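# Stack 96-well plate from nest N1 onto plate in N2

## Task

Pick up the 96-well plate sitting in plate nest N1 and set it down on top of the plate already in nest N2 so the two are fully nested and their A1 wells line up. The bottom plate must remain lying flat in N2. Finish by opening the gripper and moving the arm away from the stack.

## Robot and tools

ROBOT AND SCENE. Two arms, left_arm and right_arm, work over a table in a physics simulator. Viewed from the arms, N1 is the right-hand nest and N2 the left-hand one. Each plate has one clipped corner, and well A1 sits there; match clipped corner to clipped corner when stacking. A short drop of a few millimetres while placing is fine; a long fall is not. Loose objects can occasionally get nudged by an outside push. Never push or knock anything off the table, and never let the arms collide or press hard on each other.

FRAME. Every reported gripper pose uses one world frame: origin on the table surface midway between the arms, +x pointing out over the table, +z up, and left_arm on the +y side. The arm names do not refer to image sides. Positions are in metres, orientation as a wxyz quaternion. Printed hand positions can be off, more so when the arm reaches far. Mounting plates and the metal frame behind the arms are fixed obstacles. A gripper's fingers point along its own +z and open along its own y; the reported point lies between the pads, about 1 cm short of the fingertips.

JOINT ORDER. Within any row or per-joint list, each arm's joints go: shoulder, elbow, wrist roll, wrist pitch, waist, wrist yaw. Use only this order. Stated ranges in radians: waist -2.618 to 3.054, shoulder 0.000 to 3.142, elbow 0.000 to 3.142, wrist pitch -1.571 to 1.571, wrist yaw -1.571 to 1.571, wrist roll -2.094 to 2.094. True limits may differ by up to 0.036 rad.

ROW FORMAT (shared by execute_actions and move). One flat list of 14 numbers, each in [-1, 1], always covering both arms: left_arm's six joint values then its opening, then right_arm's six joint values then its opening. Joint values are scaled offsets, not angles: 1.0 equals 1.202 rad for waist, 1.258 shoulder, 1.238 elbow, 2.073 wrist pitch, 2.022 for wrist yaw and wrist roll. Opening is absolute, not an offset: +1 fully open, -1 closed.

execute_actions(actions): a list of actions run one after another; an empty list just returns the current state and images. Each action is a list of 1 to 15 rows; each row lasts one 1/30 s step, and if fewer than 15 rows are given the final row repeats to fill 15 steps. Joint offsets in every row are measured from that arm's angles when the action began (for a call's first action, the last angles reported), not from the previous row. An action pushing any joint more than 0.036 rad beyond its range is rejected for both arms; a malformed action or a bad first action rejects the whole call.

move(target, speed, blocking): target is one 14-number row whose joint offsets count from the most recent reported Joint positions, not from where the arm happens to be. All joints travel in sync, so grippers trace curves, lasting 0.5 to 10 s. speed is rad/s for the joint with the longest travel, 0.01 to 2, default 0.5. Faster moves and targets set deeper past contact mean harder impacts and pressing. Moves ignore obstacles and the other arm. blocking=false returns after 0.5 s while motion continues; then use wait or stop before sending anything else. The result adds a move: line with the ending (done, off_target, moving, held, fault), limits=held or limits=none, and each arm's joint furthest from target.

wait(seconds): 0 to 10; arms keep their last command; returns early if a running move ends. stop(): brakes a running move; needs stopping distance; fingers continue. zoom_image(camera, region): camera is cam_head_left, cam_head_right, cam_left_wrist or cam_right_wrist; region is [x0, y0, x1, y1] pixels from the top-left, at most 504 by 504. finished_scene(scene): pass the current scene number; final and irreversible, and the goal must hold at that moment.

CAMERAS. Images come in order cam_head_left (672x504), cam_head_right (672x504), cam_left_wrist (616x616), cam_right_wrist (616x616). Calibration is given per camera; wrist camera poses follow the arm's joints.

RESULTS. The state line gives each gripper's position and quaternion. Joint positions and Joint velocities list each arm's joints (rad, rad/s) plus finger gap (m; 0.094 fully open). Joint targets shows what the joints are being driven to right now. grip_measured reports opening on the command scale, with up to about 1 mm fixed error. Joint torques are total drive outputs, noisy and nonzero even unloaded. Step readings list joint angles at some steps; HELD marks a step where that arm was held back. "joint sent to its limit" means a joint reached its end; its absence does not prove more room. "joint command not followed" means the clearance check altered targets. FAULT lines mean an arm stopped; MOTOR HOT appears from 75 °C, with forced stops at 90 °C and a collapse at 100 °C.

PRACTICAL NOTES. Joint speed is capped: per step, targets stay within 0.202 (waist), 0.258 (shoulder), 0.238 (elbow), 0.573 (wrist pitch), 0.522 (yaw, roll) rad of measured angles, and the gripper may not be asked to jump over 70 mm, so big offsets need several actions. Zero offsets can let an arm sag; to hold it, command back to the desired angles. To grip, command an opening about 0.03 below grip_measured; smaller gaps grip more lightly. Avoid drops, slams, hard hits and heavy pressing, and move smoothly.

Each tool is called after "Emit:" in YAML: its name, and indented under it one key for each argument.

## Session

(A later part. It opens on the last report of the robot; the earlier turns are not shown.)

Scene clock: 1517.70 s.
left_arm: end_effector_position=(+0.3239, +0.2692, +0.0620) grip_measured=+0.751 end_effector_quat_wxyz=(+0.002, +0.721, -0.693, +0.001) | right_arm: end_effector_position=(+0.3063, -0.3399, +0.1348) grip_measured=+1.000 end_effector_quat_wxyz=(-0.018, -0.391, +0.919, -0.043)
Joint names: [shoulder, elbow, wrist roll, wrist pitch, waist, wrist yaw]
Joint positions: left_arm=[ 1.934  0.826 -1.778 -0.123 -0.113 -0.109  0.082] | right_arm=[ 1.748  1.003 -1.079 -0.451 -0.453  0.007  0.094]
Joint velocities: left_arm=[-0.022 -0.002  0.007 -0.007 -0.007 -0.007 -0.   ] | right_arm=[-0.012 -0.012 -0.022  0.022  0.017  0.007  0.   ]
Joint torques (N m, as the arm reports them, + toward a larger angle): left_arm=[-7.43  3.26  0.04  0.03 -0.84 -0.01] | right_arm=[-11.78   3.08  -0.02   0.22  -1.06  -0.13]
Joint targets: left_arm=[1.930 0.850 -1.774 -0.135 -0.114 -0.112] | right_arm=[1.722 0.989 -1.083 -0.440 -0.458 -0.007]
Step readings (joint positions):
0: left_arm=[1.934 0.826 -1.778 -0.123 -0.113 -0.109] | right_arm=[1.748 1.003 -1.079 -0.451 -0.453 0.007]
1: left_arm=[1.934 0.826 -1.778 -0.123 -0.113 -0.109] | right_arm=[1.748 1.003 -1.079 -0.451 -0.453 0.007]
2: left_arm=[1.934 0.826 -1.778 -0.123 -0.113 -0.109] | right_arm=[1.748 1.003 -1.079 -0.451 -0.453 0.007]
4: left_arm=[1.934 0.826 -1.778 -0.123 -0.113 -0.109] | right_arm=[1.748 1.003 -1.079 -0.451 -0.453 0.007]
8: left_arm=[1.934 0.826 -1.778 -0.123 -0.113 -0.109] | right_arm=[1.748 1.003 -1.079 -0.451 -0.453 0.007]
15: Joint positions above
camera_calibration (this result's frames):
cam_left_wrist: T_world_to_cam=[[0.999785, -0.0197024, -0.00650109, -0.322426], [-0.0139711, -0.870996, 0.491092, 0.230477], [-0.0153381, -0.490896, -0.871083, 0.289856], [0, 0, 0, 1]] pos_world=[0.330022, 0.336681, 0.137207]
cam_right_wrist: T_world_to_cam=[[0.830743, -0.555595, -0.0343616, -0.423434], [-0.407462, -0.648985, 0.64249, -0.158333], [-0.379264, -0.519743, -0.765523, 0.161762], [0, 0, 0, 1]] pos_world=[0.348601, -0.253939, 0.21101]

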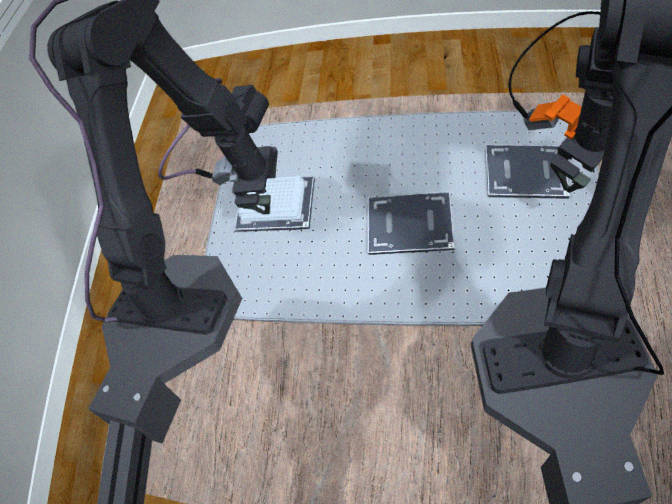

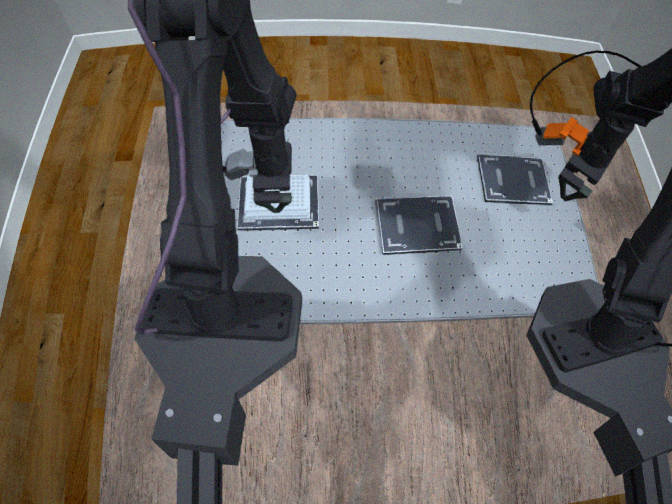

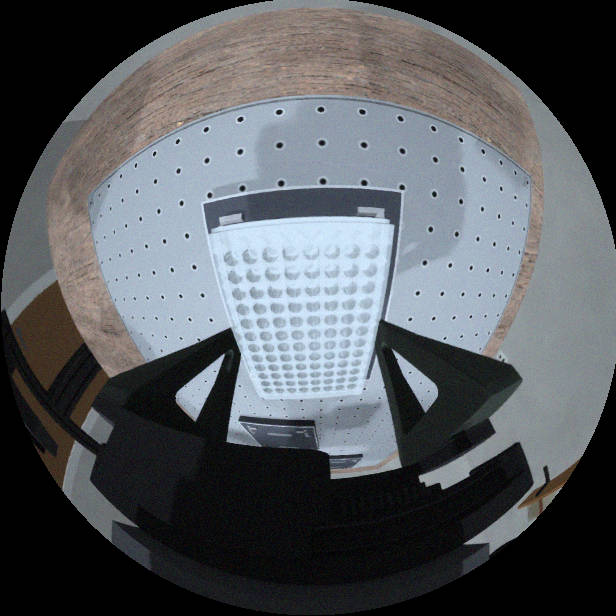

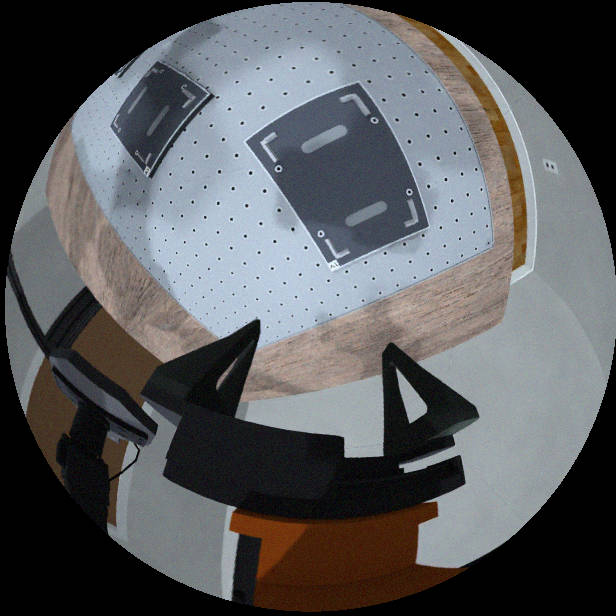

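Emit:
execute_actions:
  actions:
    - [[-0.003,0.0194,0.002,-0.0125,-0.0005,-0.0015,0.75,-0.0207,-0.0113,-0.002,0.0053,-0.004,-0.007,1],[-0.003,0.0194,0.002,-0.0125,-0.0005,-0.0015,0.75,-0.0207,-0.0113,-0.002,0.0053,-0.004,-0.007,1],[-0.003,0.0194,0.002,-0.0125,-0.0005,-0.0015,0.75,-0.0207,-0.0113,-0.002,0.0053,-0.004,-0.007,1],[-0.003,0.0194,0.002,-0.0125,-0.0005,-0.0015,0.75,-0.0207,-0.0113,-0.002,0.0053,-0.004,-0.007,1],[-0.003,0.0194,0.002,-0.0125,-0.0005,-0.0015,0.75,-0.0207,-0.0113,-0.002,0.0053,-0.004,-0.007,1],[-0.003,0.0194,0.002,-0.0125,-0.0005,-0.0015,0.75,-0.0207,-0.0113,-0.002,0.0053,-0.004,-0.007,1],[-0.003,0.0194,0.002,-0.0058,-0.0005,-0.0015,0.75,-0.0207,-0.0113,-0.002,0.0053,-0.004,-0.007,1]]

Emit:
zoom_image:
  camera: "cam_left_wrist"
  region: [200, 210, 240, 240]

Emit:
zoom_image:
  camera: "cam_left_wrist"
  region: [360, 200, 400, 230]

Scene clock: 1528.93 s.
left_arm: end_effector_position=(+0.3239, +0.2692, +0.0620) grip_measured=+0.751 end_effector_quat_wxyz=(+0.002, +0.721, -0.693, +0.001) | right_arm: end_effector_position=(+0.3063, -0.3399, +0.1348) grip_measured=+1.000 end_effector_quat_wxyz=(-0.018, -0.391, +0.919, -0.043)
Joint names: [shoulder, elbow, wrist roll, wrist pitch, waist, wrist yaw]
Joint positions: left_arm=[ 1.934  0.826 -1.778 -0.123 -0.113 -0.109  0.082] | right_arm=[ 1.748  1.003 -1.079 -0.451 -0.453  0.007  0.094]
Joint velocities: left_arm=[-0.002  0.002 -0.051 -0.007 -0.007  0.037 -0.   ] | right_arm=[-0.002 -0.002 -0.022  0.022 -0.012  0.007  0.   ]
Joint torques (N m, as the arm reports them, + toward a larger angle): left_arm=[-7.42  3.26  0.03  0.03 -0.84 -0.02] | right_arm=[-11.73   3.05  -0.02   0.23  -1.04  -0.14]
Joint targets: left_arm=[1.930 0.850 -1.774 -0.135 -0.114 -0.112] | right_arm=[1.722 0.989 -1.083 -0.440 -0.458 -0.007]
Step readings (joint positions):
0: left_arm=[1.934 0.826 -1.778 -0.123 -0.113 -0.109] | right_arm=[1.748 1.003 -1.079 -0.451 -0.453 0.007]
1: left_arm=[1.934 0.826 -1.778 -0.123 -0.113 -0.109] | right_arm=[1.748 1.003 -1.079 -0.451 -0.453 0.007]
2: left_arm=[1.934 0.826 -1.778 -0.123 -0.113 -0.109] | right_arm=[1.748 1.003 -1.079 -0.451 -0.453 0.007]
4: left_arm=[1.934 0.826 -1.778 -0.123 -0.113 -0.109] | right_arm=[1.748 1.003 -1.079 -0.451 -0.453 0.007]
8: left_arm=[1.934 0.826 -1.778 -0.123 -0.113 -0.109] | right_arm=[1.748 1.003 -1.079 -0.451 -0.453 0.007]
15: Joint positions above
camera_calibration (this result's frames):
cam_left_wrist: T_world_to_cam=[[0.999785, -0.0197024, -0.00650109, -0.322426], [-0.0139711, -0.870996, 0.491092, 0.230477], [-0.0153381, -0.490896, -0.871083, 0.289856], [0, 0, 0, 1]] pos_world=[0.330022, 0.336681, 0.137207]
cam_right_wrist: T_world_to_cam=[[0.830743, -0.555595, -0.0343616, -0.423434], [-0.407462, -0.648985, 0.64249, -0.158333], [-0.379264, -0.519743, -0.765523, 0.161762], [0, 0, 0, 1]] pos_world=[0.348601, -0.253939, 0.21101]

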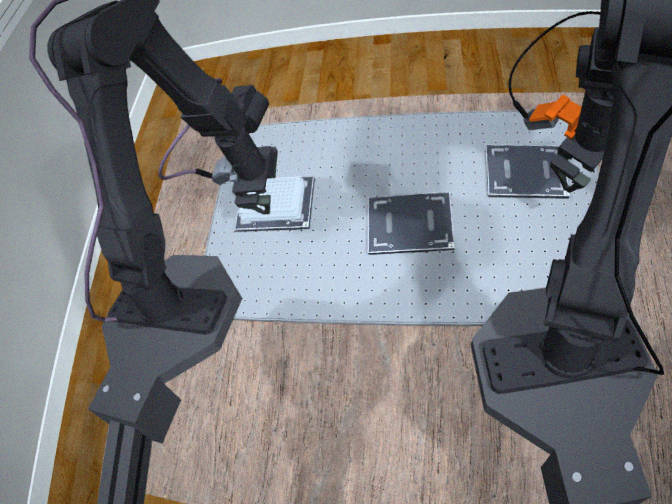

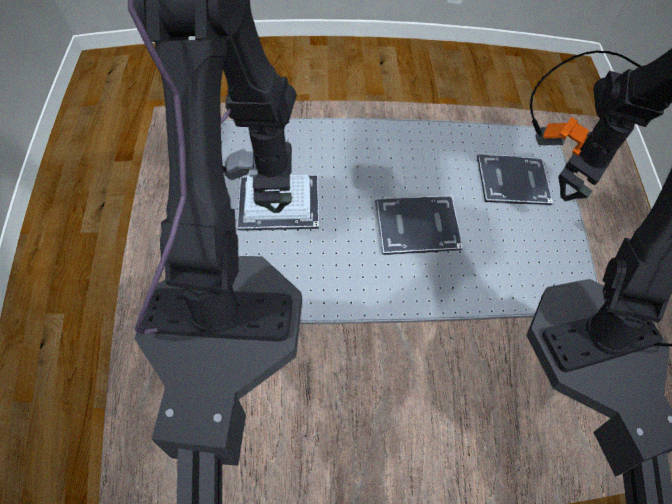

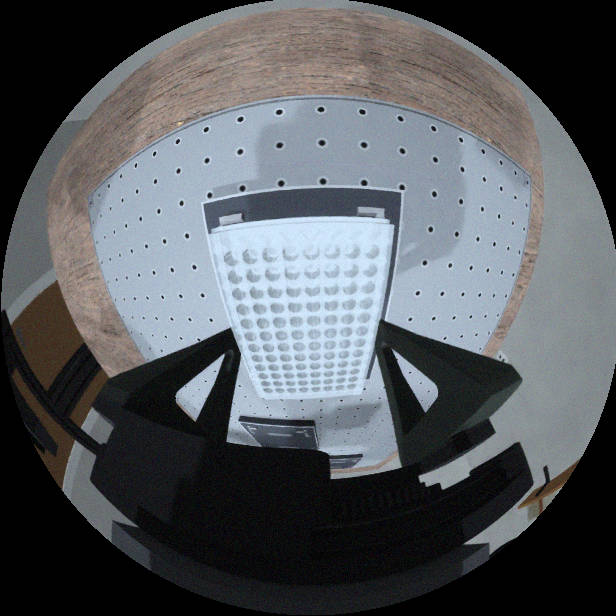

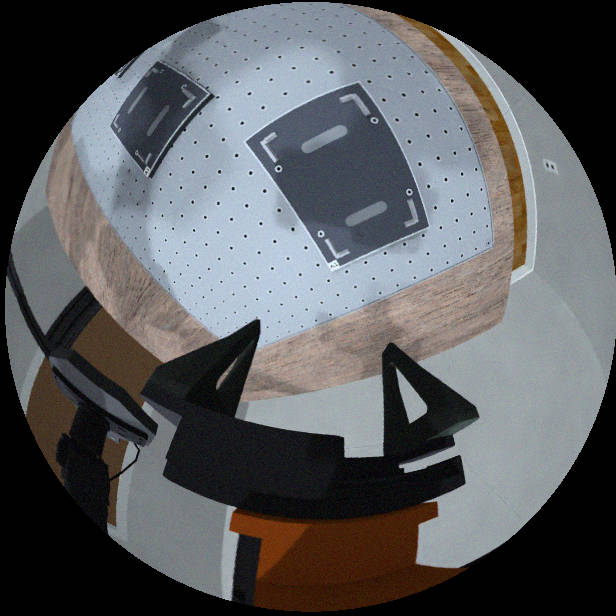

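Region (200, 210, 240, 240) of cam_left_wrist's 616x616 image, scaled by 12.600, with more detail than that image has; it fills the top 378 rows of this view, and the rest is white.

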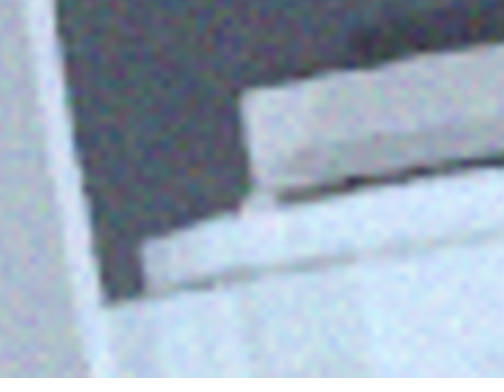

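Region (360, 200, 400, 230) of cam_left_wrist's 616x616 image, scaled by 12.600, with more detail than that image has; it fills the top 378 rows of this view, and the rest is white.

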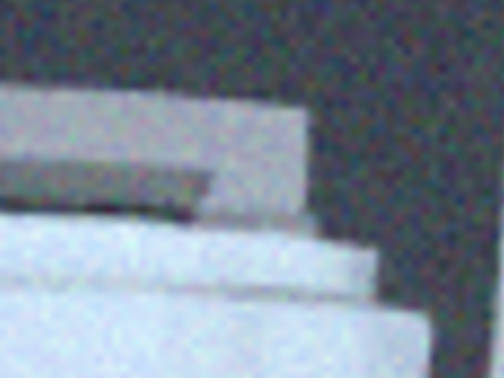

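Emit:
execute_actions:
  actions:
    - [[-0.003,0.0194,0.002,-0.003,-0.0005,-0.0015,0.72,-0.0207,-0.0113,-0.002,0.0053,-0.004,-0.007,1]]
    - [[-0.003,0.0194,0.002,-0.003,-0.0005,-0.0015,0.70,-0.0207,-0.0113,-0.002,0.0053,-0.004,-0.007,1]]
    - [[-0.003,0.0194,0.002,-0.003,-0.0005,-0.0015,0.69,-0.0207,-0.0113,-0.002,0.0053,-0.004,-0.007,1]]

Scene clock: 1566.77 s.
left_arm: end_effector_position=(+0.3239, +0.2692, +0.0620) grip_measured=+0.712 end_effector_quat_wxyz=(+0.002, +0.721, -0.693, +0.001) | right_arm: end_effector_position=(+0.3064, -0.3398, +0.1348) grip_measured=+1.000 end_effector_quat_wxyz=(-0.018, -0.391, +0.919, -0.043)
Joint names: [shoulder, elbow, wrist roll, wrist pitch, waist, wrist yaw]
Joint positions: left_arm=[ 1.934  0.826 -1.778 -0.123 -0.113 -0.109  0.08 ] | right_arm=[ 1.748  1.003 -1.079 -0.451 -0.453  0.006  0.094]
Joint velocities: left_arm=[ 0.022  0.017 -0.022 -0.051 -0.017 -0.007 -0.   ] | right_arm=[-0.002 -0.002  0.051  0.007 -0.022  0.022  0.   ]
Joint torques (N m, as the arm reports them, + toward a larger angle): left_arm=[-7.43  3.25  0.03  0.08 -0.83 -0.02] | right_arm=[-11.74   3.06  -0.04   0.23  -1.03  -0.14]
Joint targets: left_arm=[1.930 0.850 -1.774 -0.129 -0.114 -0.112] | right_arm=[1.722 0.989 -1.083 -0.440 -0.458 -0.008]
Step readings (joint positions; steps 1 to 15: 1st action; 16 to 30: 2nd action; 31 to 45: 3rd action):
0: left_arm=[1.934 0.826 -1.778 -0.123 -0.113 -0.109] | right_arm=[1.748 1.003 -1.079 -0.451 -0.453 0.007]
1: left_arm=[1.934 0.826 -1.778 -0.123 -0.113 -0.109] | right_arm=[1.748 1.003 -1.079 -0.451 -0.453 0.007]
2: left_arm=[1.934 0.826 -1.778 -0.123 -0.113 -0.109] | right_arm=[1.748 1.003 -1.079 -0.451 -0.453 0.007]
4: left_arm=[1.934 0.826 -1.778 -0.123 -0.113 -0.109] | right_arm=[1.748 1.003 -1.079 -0.451 -0.453 0.007]
8: left_arm=[1.934 0.826 -1.778 -0.123 -0.113 -0.109] | right_arm=[1.748 1.003 -1.079 -0.451 -0.453 0.007]
15: left_arm=[1.934 0.826 -1.778 -0.123 -0.113 -0.109] | right_arm=[1.748 1.003 -1.079 -0.451 -0.453 0.007]
16: left_arm=[1.934 0.826 -1.778 -0.123 -0.113 -0.109] | right_arm=[1.748 1.003 -1.079 -0.451 -0.453 0.007]
17: left_arm=[1.934 0.826 -1.778 -0.123 -0.113 -0.109] | right_arm=[1.748 1.003 -1.079 -0.451 -0.453 0.007]
19: left_arm=[1.934 0.826 -1.778 -0.123 -0.113 -0.109] | right_arm=[1.748 1.003 -1.079 -0.451 -0.453 0.007]
23: left_arm=[1.934 0.826 -1.778 -0.123 -0.113 -0.109] | right_arm=[1.748 1.003 -1.079 -0.451 -0.453 0.007]
30: left_arm=[1.934 0.826 -1.778 -0.123 -0.113 -0.109] | right_arm=[1.748 1.003 -1.079 -0.451 -0.453 0.007]
31: left_arm=[1.934 0.826 -1.778 -0.123 -0.113 -0.109] | right_arm=[1.748 1.003 -1.079 -0.451 -0.453 0.006]
32: left_arm=[1.934 0.826 -1.778 -0.123 -0.113 -0.109] | right_arm=[1.748 1.003 -1.079 -0.451 -0.453 0.006]
34: left_arm=[1.934 0.826 -1.778 -0.123 -0.113 -0.109] | right_arm=[1.748 1.003 -1.079 -0.451 -0.453 0.006]
38: left_arm=[1.934 0.826 -1.778 -0.123 -0.113 -0.109] | right_arm=[1.748 1.003 -1.079 -0.451 -0.453 0.006]
45: Joint positions above
camera_calibration (this result's frames):
cam_left_wrist: T_world_to_cam=[[0.999785, -0.0197024, -0.00650109, -0.322426], [-0.0139711, -0.870996, 0.491092, 0.230477], [-0.0153381, -0.490896, -0.871083, 0.289856], [0, 0, 0, 1]] pos_world=[0.330022, 0.336681, 0.137207]
cam_right_wrist: T_world_to_cam=[[0.830752, -0.555574, -0.0344805, -0.423393], [-0.407521, -0.649225, 0.64221, -0.158304], [-0.379181, -0.519465, -0.765753, 0.161898], [0, 0, 0, 1]] pos_world=[0.348611, -0.253901, 0.21104]

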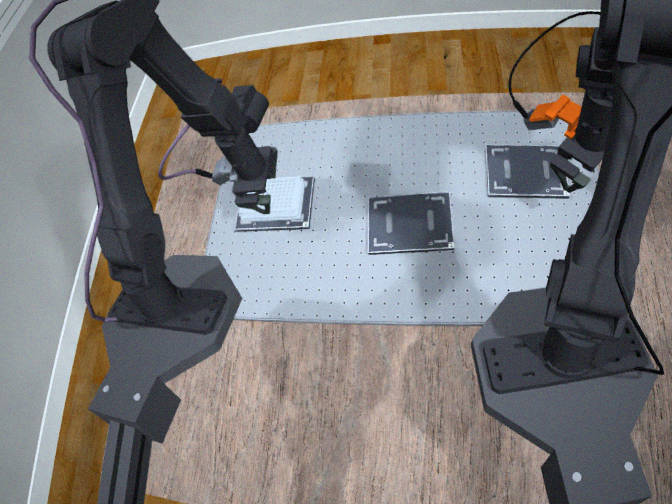

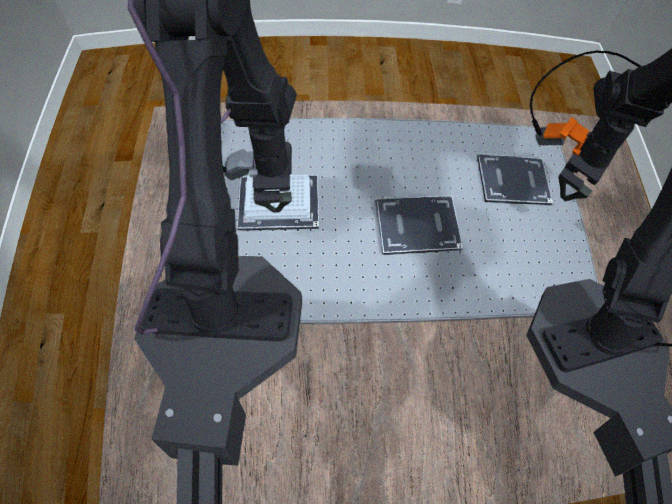

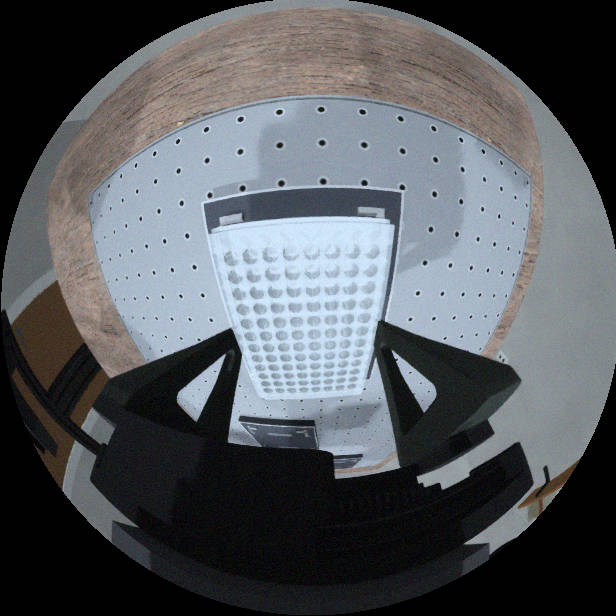

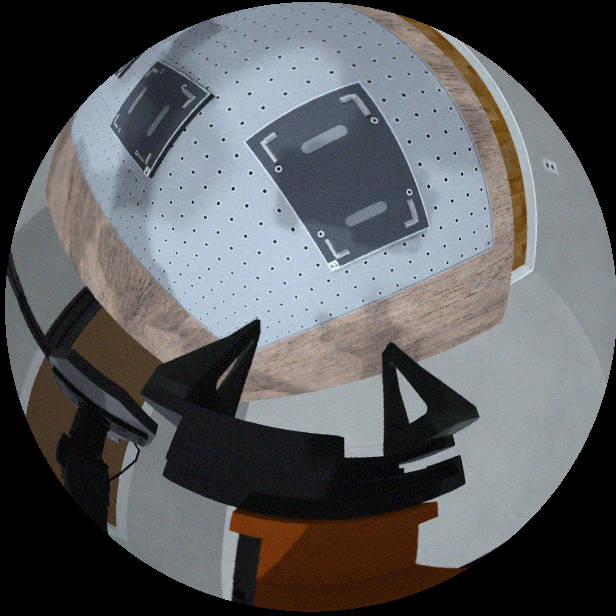

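Emit:
execute_actions:
  actions:
    - [[-0.003,0.0194,-0.004,-0.003,-0.0005,-0.0015,0.69,-0.0207,-0.0113,-0.002,0.0053,-0.004,-0.007,1]]

Scene clock: 1568.97 s.
left_arm: end_effector_position=(+0.3239, +0.2692, +0.0620) grip_measured=+0.712 end_effector_quat_wxyz=(+0.002, +0.721, -0.693, +0.001) | right_arm: end_effector_position=(+0.3064, -0.3398, +0.1348) grip_measured=+1.000 end_effector_quat_wxyz=(-0.018, -0.391, +0.919, -0.043)
Joint names: [shoulder, elbow, wrist roll, wrist pitch, waist, wrist yaw]
Joint positions: left_arm=[ 1.934  0.826 -1.778 -0.123 -0.113 -0.109  0.08 ] | right_arm=[ 1.748  1.003 -1.079 -0.451 -0.453  0.006  0.094]
Joint velocities: left_arm=[ 0.017 -0.007  0.095  0.051  0.007  0.037  0.002] | right_arm=[-0.017 -0.007 -0.007  0.037 -0.037 -0.051  0.   ]
Joint torques (N m, as the arm reports them, + toward a larger angle): left_arm=[-7.44  3.26 -0.06  0.08 -0.84 -0.02] | right_arm=[-11.74   3.05  -0.03   0.22  -1.03  -0.13]
Joint targets: left_arm=[1.930 0.850 -1.786 -0.129 -0.114 -0.112] | right_arm=[1.722 0.989 -1.083 -0.440 -0.458 -0.008]
Step readings (joint positions):
0: left_arm=[1.934 0.826 -1.778 -0.123 -0.113 -0.109] | right_arm=[1.748 1.003 -1.079 -0.451 -0.453 0.006]
1: left_arm=[1.934 0.826 -1.778 -0.123 -0.113 -0.109] | right_arm=[1.748 1.003 -1.079 -0.451 -0.453 0.006]
2: left_arm=[1.934 0.826 -1.778 -0.123 -0.113 -0.109] | right_arm=[1.748 1.003 -1.079 -0.451 -0.453 0.006]
4: left_arm=[1.934 0.826 -1.778 -0.123 -0.113 -0.109] | right_arm=[1.748 1.003 -1.079 -0.451 -0.453 0.006]
8: left_arm=[1.934 0.826 -1.778 -0.123 -0.113 -0.109] | right_arm=[1.748 1.003 -1.079 -0.451 -0.453 0.006]
15: Joint positions above
camera_calibration (this result's frames):
cam_left_wrist: T_world_to_cam=[[0.999785, -0.0197024, -0.00650109, -0.322426], [-0.0139711, -0.870996, 0.491092, 0.230477], [-0.0153381, -0.490896, -0.871083, 0.289856], [0, 0, 0, 1]] pos_world=[0.330022, 0.336681, 0.137207]
cam_right_wrist: T_world_to_cam=[[0.830752, -0.555574, -0.0344805, -0.423393], [-0.407521, -0.649225, 0.64221, -0.158304], [-0.379181, -0.519465, -0.765753, 0.161898], [0, 0, 0, 1]] pos_world=[0.348611, -0.253901, 0.21104]

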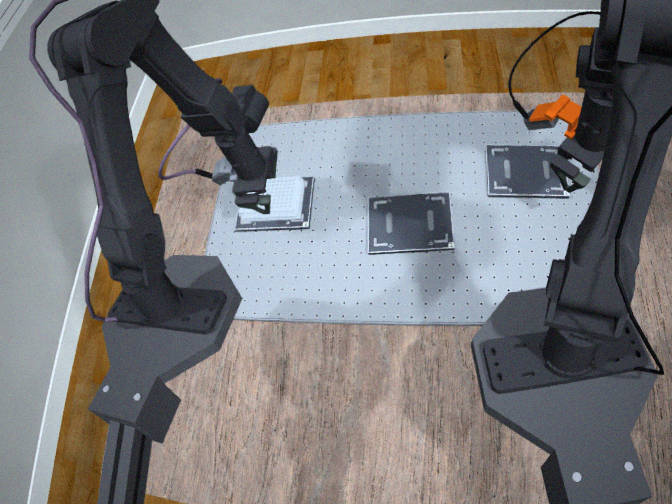

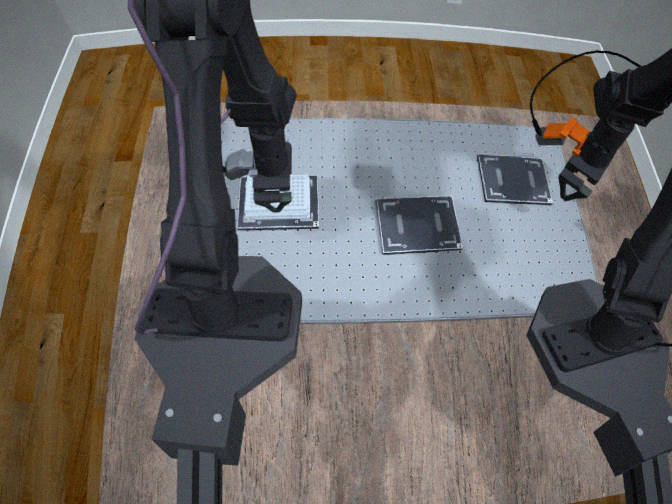

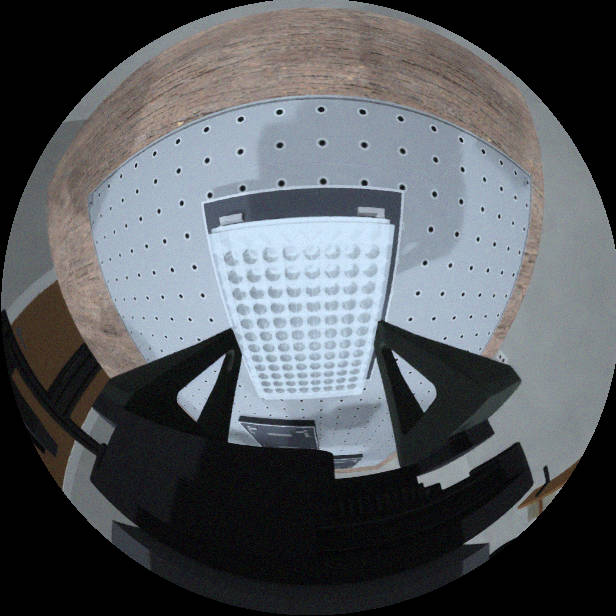

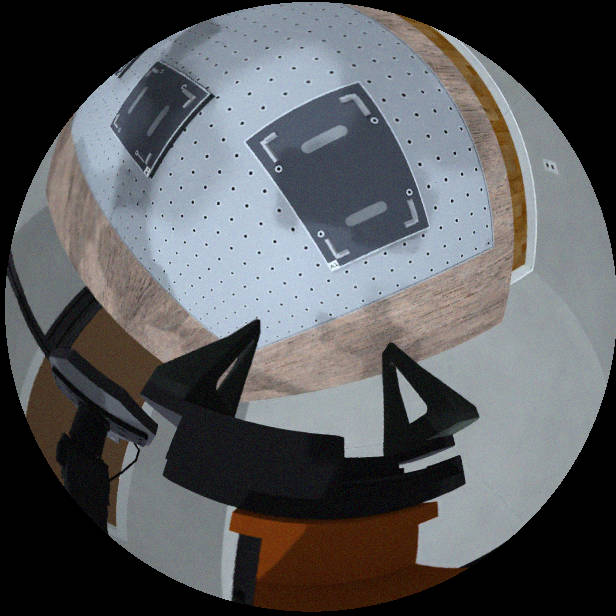

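Emit:
execute_actions:
  actions:
    - [[-0.003,0.0194,-0.007,-0.003,-0.0005,-0.0015,0.69,-0.0207,-0.0113,-0.002,0.0053,-0.004,-0.007,1]]

Scene clock: 1571.93 s.
left_arm: end_effector_position=(+0.3239, +0.2692, +0.0620) grip_measured=+0.712 end_effector_quat_wxyz=(+0.002, +0.722, -0.692, +0.001) | right_arm: end_effector_position=(+0.3064, -0.3398, +0.1348) grip_measured=+1.000 end_effector_quat_wxyz=(-0.018, -0.391, +0.919, -0.043)
Joint names: [shoulder, elbow, wrist roll, wrist pitch, waist, wrist yaw]
Joint positions: left_arm=[ 1.934  0.826 -1.782 -0.123 -0.113 -0.109  0.08 ] | right_arm=[ 1.748  1.003 -1.079 -0.451 -0.453  0.006  0.094]
Joint velocities: left_arm=[ 0.002  0.002  0.081 -0.051  0.012 -0.007 -0.   ] | right_arm=[-0.012 -0.007 -0.037  0.037  0.007 -0.037  0.   ]
Joint torques (N m, as the arm reports them, + toward a larger angle): left_arm=[-7.43  3.26 -0.08  0.09 -0.83 -0.02] | right_arm=[-11.73   3.05  -0.02   0.22  -1.04  -0.14]
Joint targets: left_arm=[1.930 0.850 -1.793 -0.129 -0.114 -0.112] | right_arm=[1.722 0.989 -1.083 -0.440 -0.458 -0.008]
Step readings (joint positions):
0: left_arm=[1.934 0.826 -1.778 -0.123 -0.113 -0.109] | right_arm=[1.748 1.003 -1.079 -0.451 -0.453 0.006]
1: left_arm=[1.934 0.826 -1.779 -0.123 -0.113 -0.109] | right_arm=[1.748 1.003 -1.079 -0.451 -0.453 0.006]
2: left_arm=[1.934 0.826 -1.780 -0.123 -0.113 -0.109] | right_arm=[1.748 1.003 -1.079 -0.451 -0.453 0.006]
4: left_arm=[1.934 0.826 -1.781 -0.123 -0.113 -0.109] | right_arm=[1.748 1.003 -1.079 -0.451 -0.453 0.006]
8: left_arm=[1.934 0.826 -1.782 -0.123 -0.113 -0.109] | right_arm=[1.748 1.003 -1.079 -0.451 -0.453 0.006]
15: Joint positions above
camera_calibration (this result's frames):
cam_left_wrist: T_world_to_cam=[[0.999846, -0.0162697, -0.006515, -0.323369], [-0.0109738, -0.871041, 0.491088, 0.229519], [-0.0136647, -0.490941, -0.871086, 0.289327], [0, 0, 0, 1]] pos_world=[0.329791, 0.336701, 0.137208]
cam_right_wrist: T_world_to_cam=[[0.830752, -0.555574, -0.0344805, -0.423393], [-0.407521, -0.649225, 0.64221, -0.158304], [-0.379181, -0.519465, -0.765753, 0.161898], [0, 0, 0, 1]] pos_world=[0.348611, -0.253901, 0.21104]

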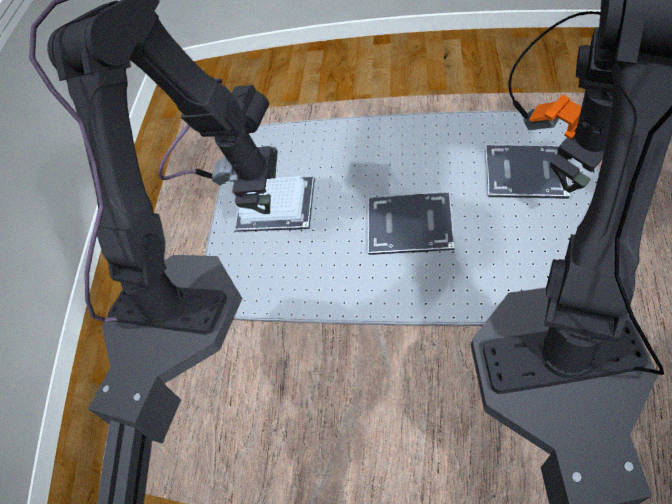

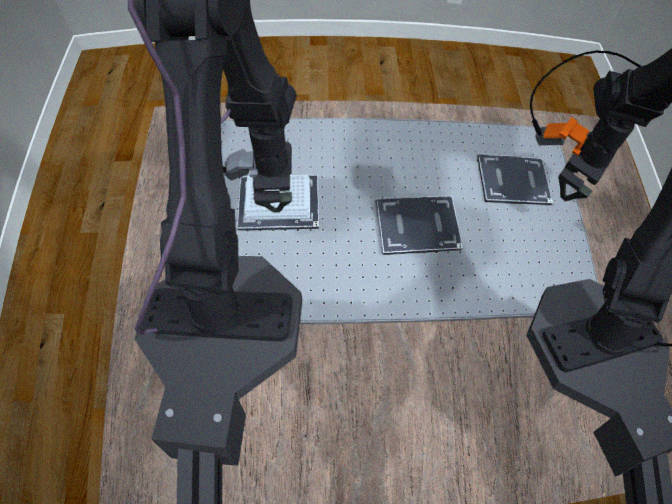

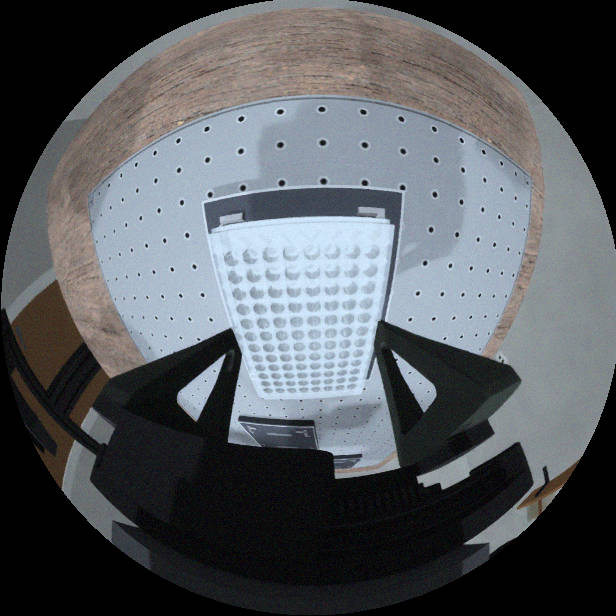

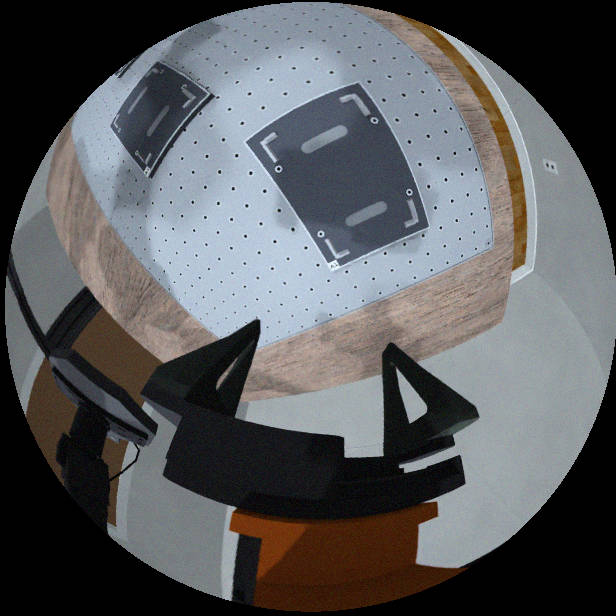

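Emit:
zoom_image:
  camera: "cam_left_wrist"
  region: [200, 210, 240, 240]

Emit:
zoom_image:
  camera: "cam_left_wrist"
  region: [360, 200, 400, 230]

Region (200, 210, 240, 240) of cam_left_wrist's 616x616 image, scaled by 12.600, with more detail than that image has; it fills the top 378 rows of this view, and the rest is white.

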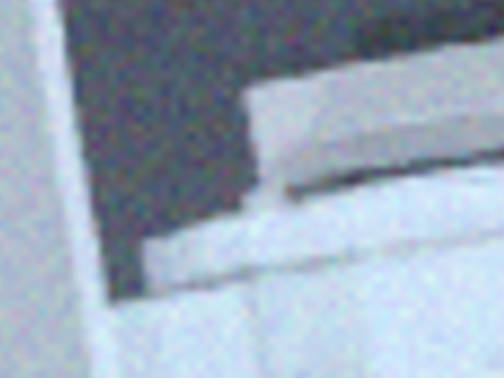

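Region (360, 200, 400, 230) of cam_left_wrist's 616x616 image, scaled by 12.600, with more detail than that image has; it fills the top 378 rows of this view, and the rest is white.

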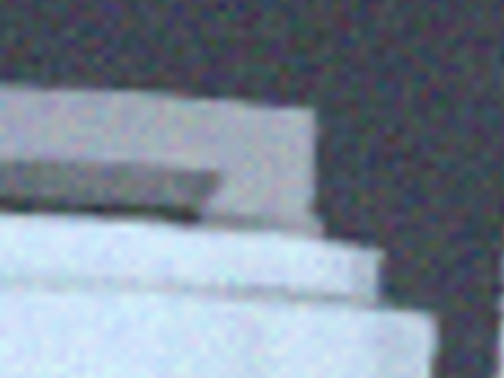

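Emit:
execute_actions:
  actions:
    - [[-0.003,0.0194,-0.001,-0.003,-0.0005,-0.0015,0.71,-0.0207,-0.0113,-0.002,0.0053,-0.004,-0.007,1]]
    - [[-0.003,0.0194,-0.001,-0.003,-0.0005,-0.0015,0.73,-0.0207,-0.0113,-0.002,0.0053,-0.004,-0.007,1]]
    - [[-0.003,0.0194,-0.001,-0.003,-0.0005,-0.0015,0.75,-0.0207,-0.0113,-0.002,0.0053,-0.004,-0.007,1]]

Emit:
zoom_image:
  camera: "cam_left_wrist"
  region: [200, 210, 240, 240]

Emit:
zoom_image:
  camera: "cam_left_wrist"
  region: [360, 200, 400, 230]

Scene clock: 1584.27 s.
left_arm: end_effector_position=(+0.3239, +0.2691, +0.0620) grip_measured=+0.751 end_effector_quat_wxyz=(+0.002, +0.722, -0.692, +0.001) | right_arm: end_effector_position=(+0.3064, -0.3398, +0.1347) grip_measured=+1.000 end_effector_quat_wxyz=(-0.018, -0.391, +0.919, -0.043)
Joint names: [shoulder, elbow, wrist roll, wrist pitch, waist, wrist yaw]
Joint positions: left_arm=[ 1.934  0.826 -1.782 -0.123 -0.113 -0.108  0.082] | right_arm=[ 1.748  1.003 -1.079 -0.451 -0.453  0.006  0.094]
Joint velocities: left_arm=[-0.002  0.012 -0.022  0.051 -0.012  0.037  0.   ] | right_arm=[ 0.002  0.002  0.022 -0.022 -0.002  0.037  0.   ]
Joint torques (N m, as the arm reports them, + toward a larger angle): left_arm=[-7.43  3.26 -0.01  0.08 -0.85 -0.02] | right_arm=[-11.76   3.04  -0.03   0.21  -1.02  -0.14]
Joint targets: left_arm=[1.930 0.850 -1.784 -0.129 -0.114 -0.111] | right_arm=[1.722 0.989 -1.083 -0.440 -0.458 -0.008]
Step readings (joint positions; steps 1 to 15: 1st action; 16 to 30: 2nd action; 31 to 45: 3rd action):
0: left_arm=[1.934 0.826 -1.782 -0.123 -0.113 -0.109] | right_arm=[1.748 1.003 -1.079 -0.451 -0.453 0.006]
1: left_arm=[1.934 0.826 -1.782 -0.123 -0.113 -0.108] | right_arm=[1.748 1.003 -1.079 -0.451 -0.453 0.006]
2: left_arm=[1.934 0.826 -1.782 -0.123 -0.113 -0.108] | right_arm=[1.748 1.003 -1.079 -0.451 -0.453 0.006]
4: left_arm=[1.934 0.826 -1.782 -0.123 -0.113 -0.108] | right_arm=[1.748 1.003 -1.079 -0.451 -0.453 0.006]
8: left_arm=[1.934 0.826 -1.782 -0.123 -0.113 -0.108] | right_arm=[1.748 1.003 -1.079 -0.451 -0.453 0.006]
15: left_arm=[1.934 0.826 -1.782 -0.123 -0.113 -0.108] | right_arm=[1.748 1.003 -1.079 -0.451 -0.453 0.006]
16: left_arm=[1.934 0.826 -1.782 -0.123 -0.113 -0.108] | right_arm=[1.748 1.003 -1.079 -0.451 -0.453 0.006]
17: left_arm=[1.934 0.826 -1.782 -0.123 -0.113 -0.108] | right_arm=[1.748 1.003 -1.079 -0.451 -0.453 0.006]
19: left_arm=[1.934 0.826 -1.782 -0.123 -0.113 -0.108] | right_arm=[1.748 1.003 -1.079 -0.451 -0.453 0.006]
23: left_arm=[1.934 0.826 -1.782 -0.123 -0.113 -0.108] | right_arm=[1.748 1.003 -1.079 -0.451 -0.453 0.006]
30: left_arm=[1.934 0.826 -1.782 -0.123 -0.113 -0.108] | right_arm=[1.748 1.003 -1.079 -0.451 -0.453 0.006]
31: left_arm=[1.934 0.826 -1.782 -0.123 -0.113 -0.108] | right_arm=[1.748 1.003 -1.079 -0.451 -0.453 0.006]
32: left_arm=[1.934 0.826 -1.782 -0.123 -0.113 -0.108] | right_arm=[1.748 1.003 -1.079 -0.451 -0.453 0.006]
34: left_arm=[1.934 0.826 -1.782 -0.123 -0.113 -0.108] | right_arm=[1.748 1.003 -1.079 -0.451 -0.453 0.006]
38: left_arm=[1.934 0.826 -1.782 -0.123 -0.113 -0.108] | right_arm=[1.748 1.003 -1.079 -0.451 -0.453 0.006]
45: Joint positions above
camera_calibration (this result's frames):
cam_left_wrist: T_world_to_cam=[[0.999846, -0.0162719, -0.00657302, -0.323354], [-0.0109421, -0.870856, 0.491416, 0.22938], [-0.0137204, -0.491269, -0.8709, 0.289389], [0, 0, 0, 1]] pos_world=[0.329785, 0.336663, 0.137182]
cam_right_wrist: T_world_to_cam=[[0.830761, -0.555554, -0.0345994, -0.423352], [-0.407581, -0.649465, 0.641929, -0.158276], [-0.379097, -0.519187, -0.765983, 0.162034], [0, 0, 0, 1]] pos_world=[0.34862, -0.253864, 0.21107]

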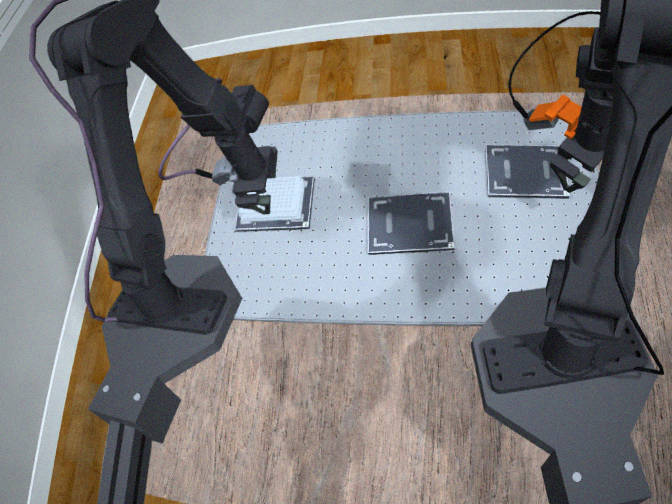

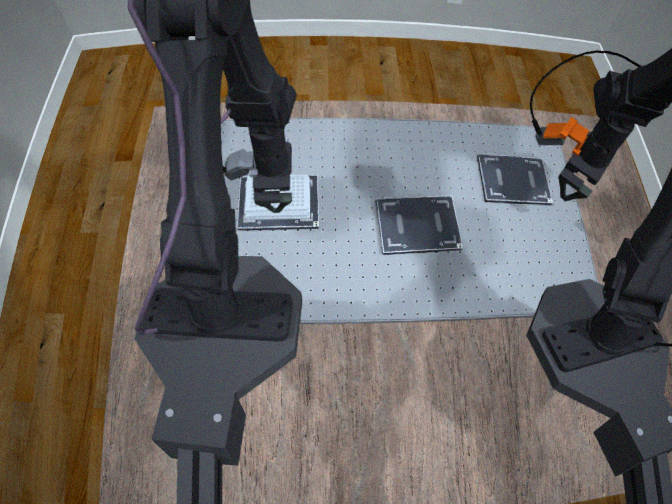

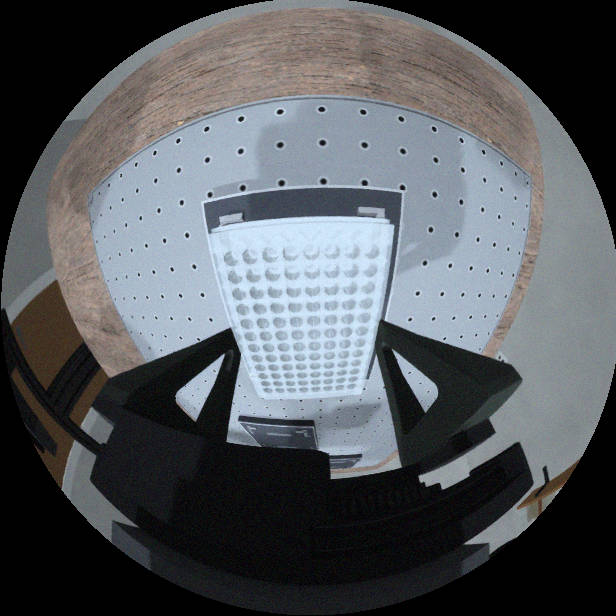

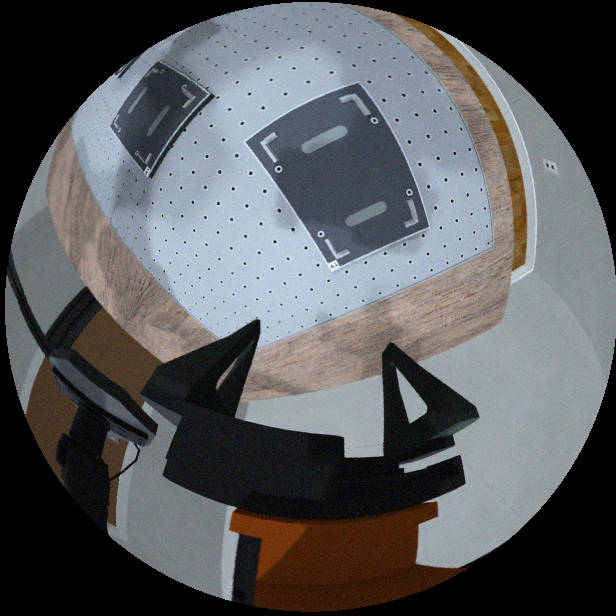

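Region (200, 210, 240, 240) of cam_left_wrist's 616x616 image, scaled by 12.600, with more detail than that image has; it fills the top 378 rows of this view, and the rest is white.

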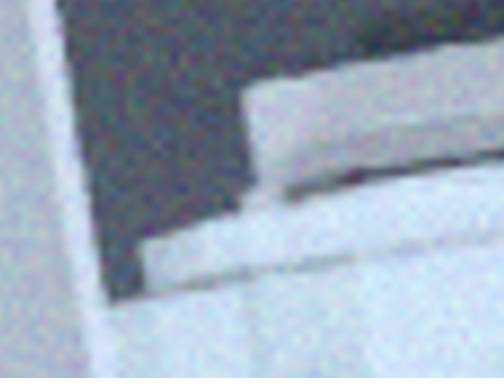

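Region (360, 200, 400, 230) of cam_left_wrist's 616x616 image, scaled by 12.600, with more detail than that image has; it fills the top 378 rows of this view, and the rest is white.

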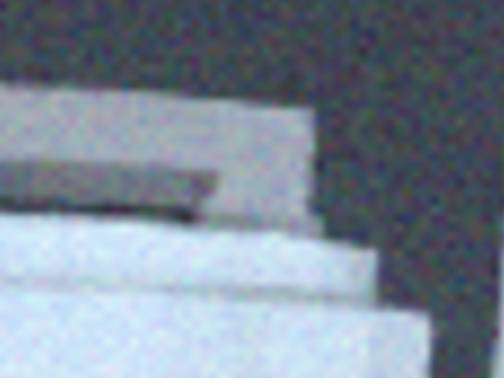

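Emit:
execute_actions:
  actions:
    - [[-0.003,0.0194,-0.001,-0.0115,-0.0005,-0.001,0.75,-0.0207,-0.0113,-0.002,0.0053,-0.004,-0.007,1],[-0.003,0.0194,-0.001,-0.0115,-0.0005,-0.001,0.75,-0.0207,-0.0113,-0.002,0.0053,-0.004,-0.007,1],[-0.003,0.0194,-0.001,-0.0115,-0.0005,-0.001,0.75,-0.0207,-0.0113,-0.002,0.0053,-0.004,-0.007,1],[-0.003,0.0194,-0.001,-0.0115,-0.0005,-0.001,0.75,-0.0207,-0.0113,-0.002,0.0053,-0.004,-0.007,1],[-0.003,0.0194,-0.001,-0.0115,-0.0005,-0.001,0.75,-0.0207,-0.0113,-0.002,0.0053,-0.004,-0.007,1],[-0.003,0.0194,-0.001,-0.0058,-0.0005,-0.001,0.75,-0.0207,-0.0113,-0.002,0.0053,-0.004,-0.007,1]]

Emit:
zoom_image:
  camera: "cam_left_wrist"
  region: [200, 210, 240, 240]

Emit:
zoom_image:
  camera: "cam_left_wrist"
  region: [360, 200, 400, 230]

Scene clock: 1592.53 s.
left_arm: end_effector_position=(+0.3239, +0.2691, +0.0620) grip_measured=+0.751 end_effector_quat_wxyz=(+0.002, +0.722, -0.692, +0.001) | right_arm: end_effector_position=(+0.3064, -0.3398, +0.1347) grip_measured=+1.000 end_effector_quat_wxyz=(-0.018, -0.391, +0.919, -0.043)
Joint names: [shoulder, elbow, wrist roll, wrist pitch, waist, wrist yaw]
Joint positions: left_arm=[ 1.934  0.826 -1.782 -0.123 -0.113 -0.108  0.082] | right_arm=[ 1.748  1.003 -1.079 -0.451 -0.453  0.006  0.094]
Joint velocities: left_arm=[-0.007  0.012  0.007  0.022 -0.007 -0.037 -0.001] | right_arm=[-0.002  0.017 -0.051  0.022 -0.017  0.022  0.   ]
Joint torques (N m, as the arm reports them, + toward a larger angle): left_arm=[-7.43  3.26 -0.01  0.03 -0.84  0.  ] | right_arm=[-11.74   3.05  -0.02   0.22  -1.05  -0.13]
Joint targets: left_arm=[1.930 0.850 -1.784 -0.135 -0.114 -0.110] | right_arm=[1.722 0.989 -1.083 -0.440 -0.458 -0.008]
Step readings (joint positions):
0: left_arm=[1.934 0.826 -1.782 -0.123 -0.113 -0.108] | right_arm=[1.748 1.003 -1.079 -0.451 -0.453 0.006]
1: left_arm=[1.934 0.826 -1.782 -0.123 -0.113 -0.108] | right_arm=[1.748 1.003 -1.079 -0.451 -0.453 0.006]
2: left_arm=[1.934 0.826 -1.782 -0.123 -0.113 -0.108] | right_arm=[1.748 1.003 -1.079 -0.451 -0.453 0.006]
4: left_arm=[1.934 0.826 -1.782 -0.123 -0.113 -0.108] | right_arm=[1.748 1.003 -1.079 -0.451 -0.453 0.006]
8: left_arm=[1.934 0.826 -1.782 -0.123 -0.113 -0.108] | right_arm=[1.748 1.003 -1.079 -0.451 -0.453 0.006]
15: Joint positions above
camera_calibration (this result's frames):
cam_left_wrist: T_world_to_cam=[[0.999846, -0.0162719, -0.00657302, -0.323354], [-0.0109421, -0.870856, 0.491416, 0.22938], [-0.0137204, -0.491269, -0.8709, 0.289389], [0, 0, 0, 1]] pos_world=[0.329785, 0.336663, 0.137182]
cam_right_wrist: T_world_to_cam=[[0.830761, -0.555554, -0.0345994, -0.423352], [-0.407581, -0.649465, 0.641929, -0.158276], [-0.379097, -0.519187, -0.765983, 0.162034], [0, 0, 0, 1]] pos_world=[0.34862, -0.253864, 0.21107]

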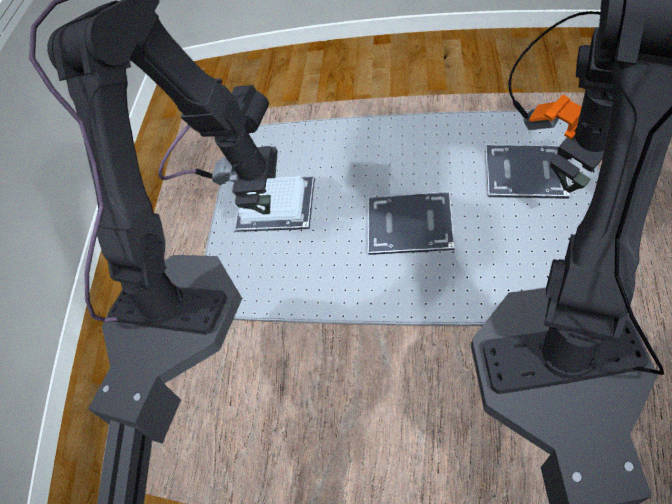

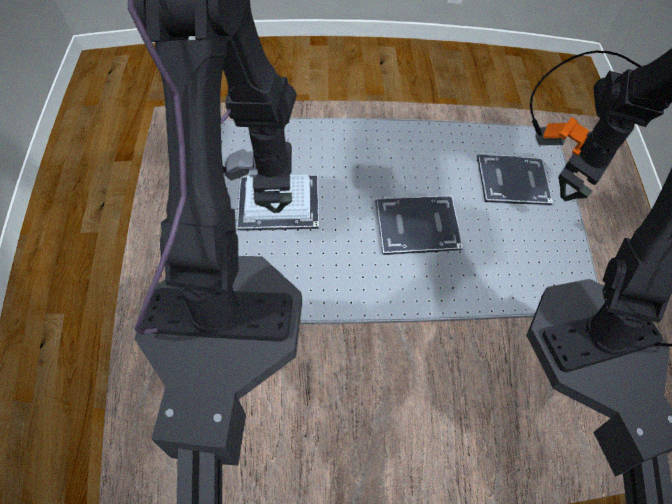

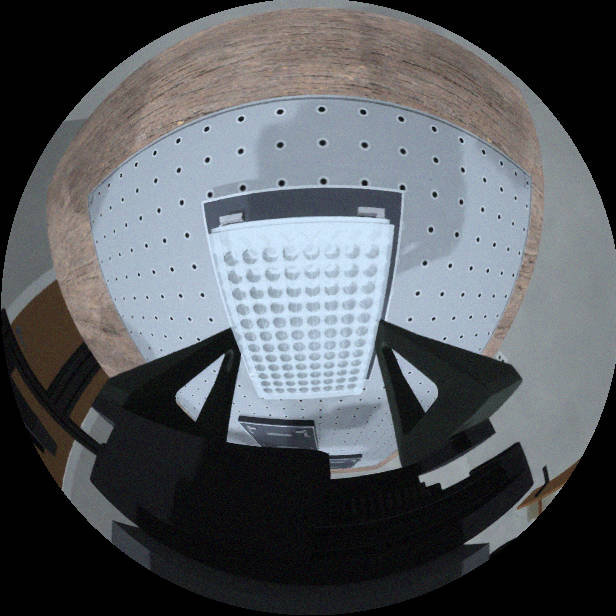

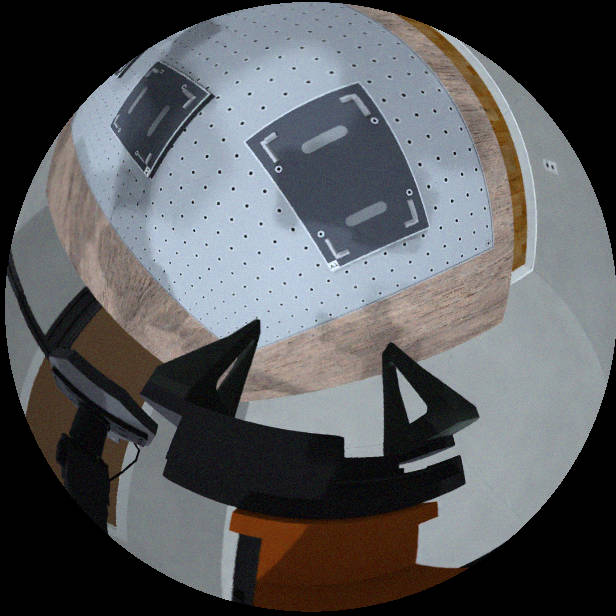

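Region (200, 210, 240, 240) of cam_left_wrist's 616x616 image, scaled by 12.600, with more detail than that image has; it fills the top 378 rows of this view, and the rest is white.

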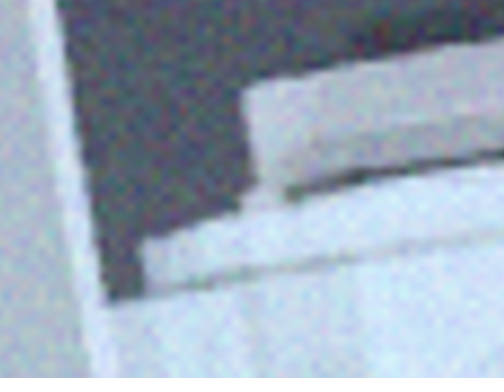

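Region (360, 200, 400, 230) of cam_left_wrist's 616x616 image, scaled by 12.600, with more detail than that image has; it fills the top 378 rows of this view, and the rest is white.

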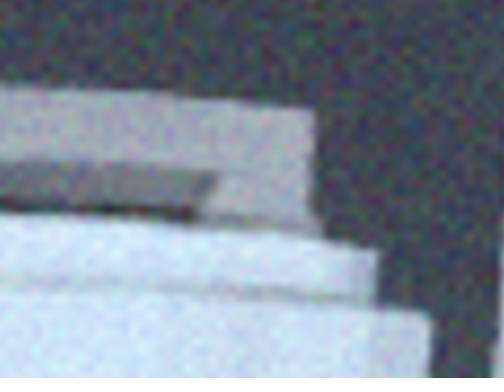

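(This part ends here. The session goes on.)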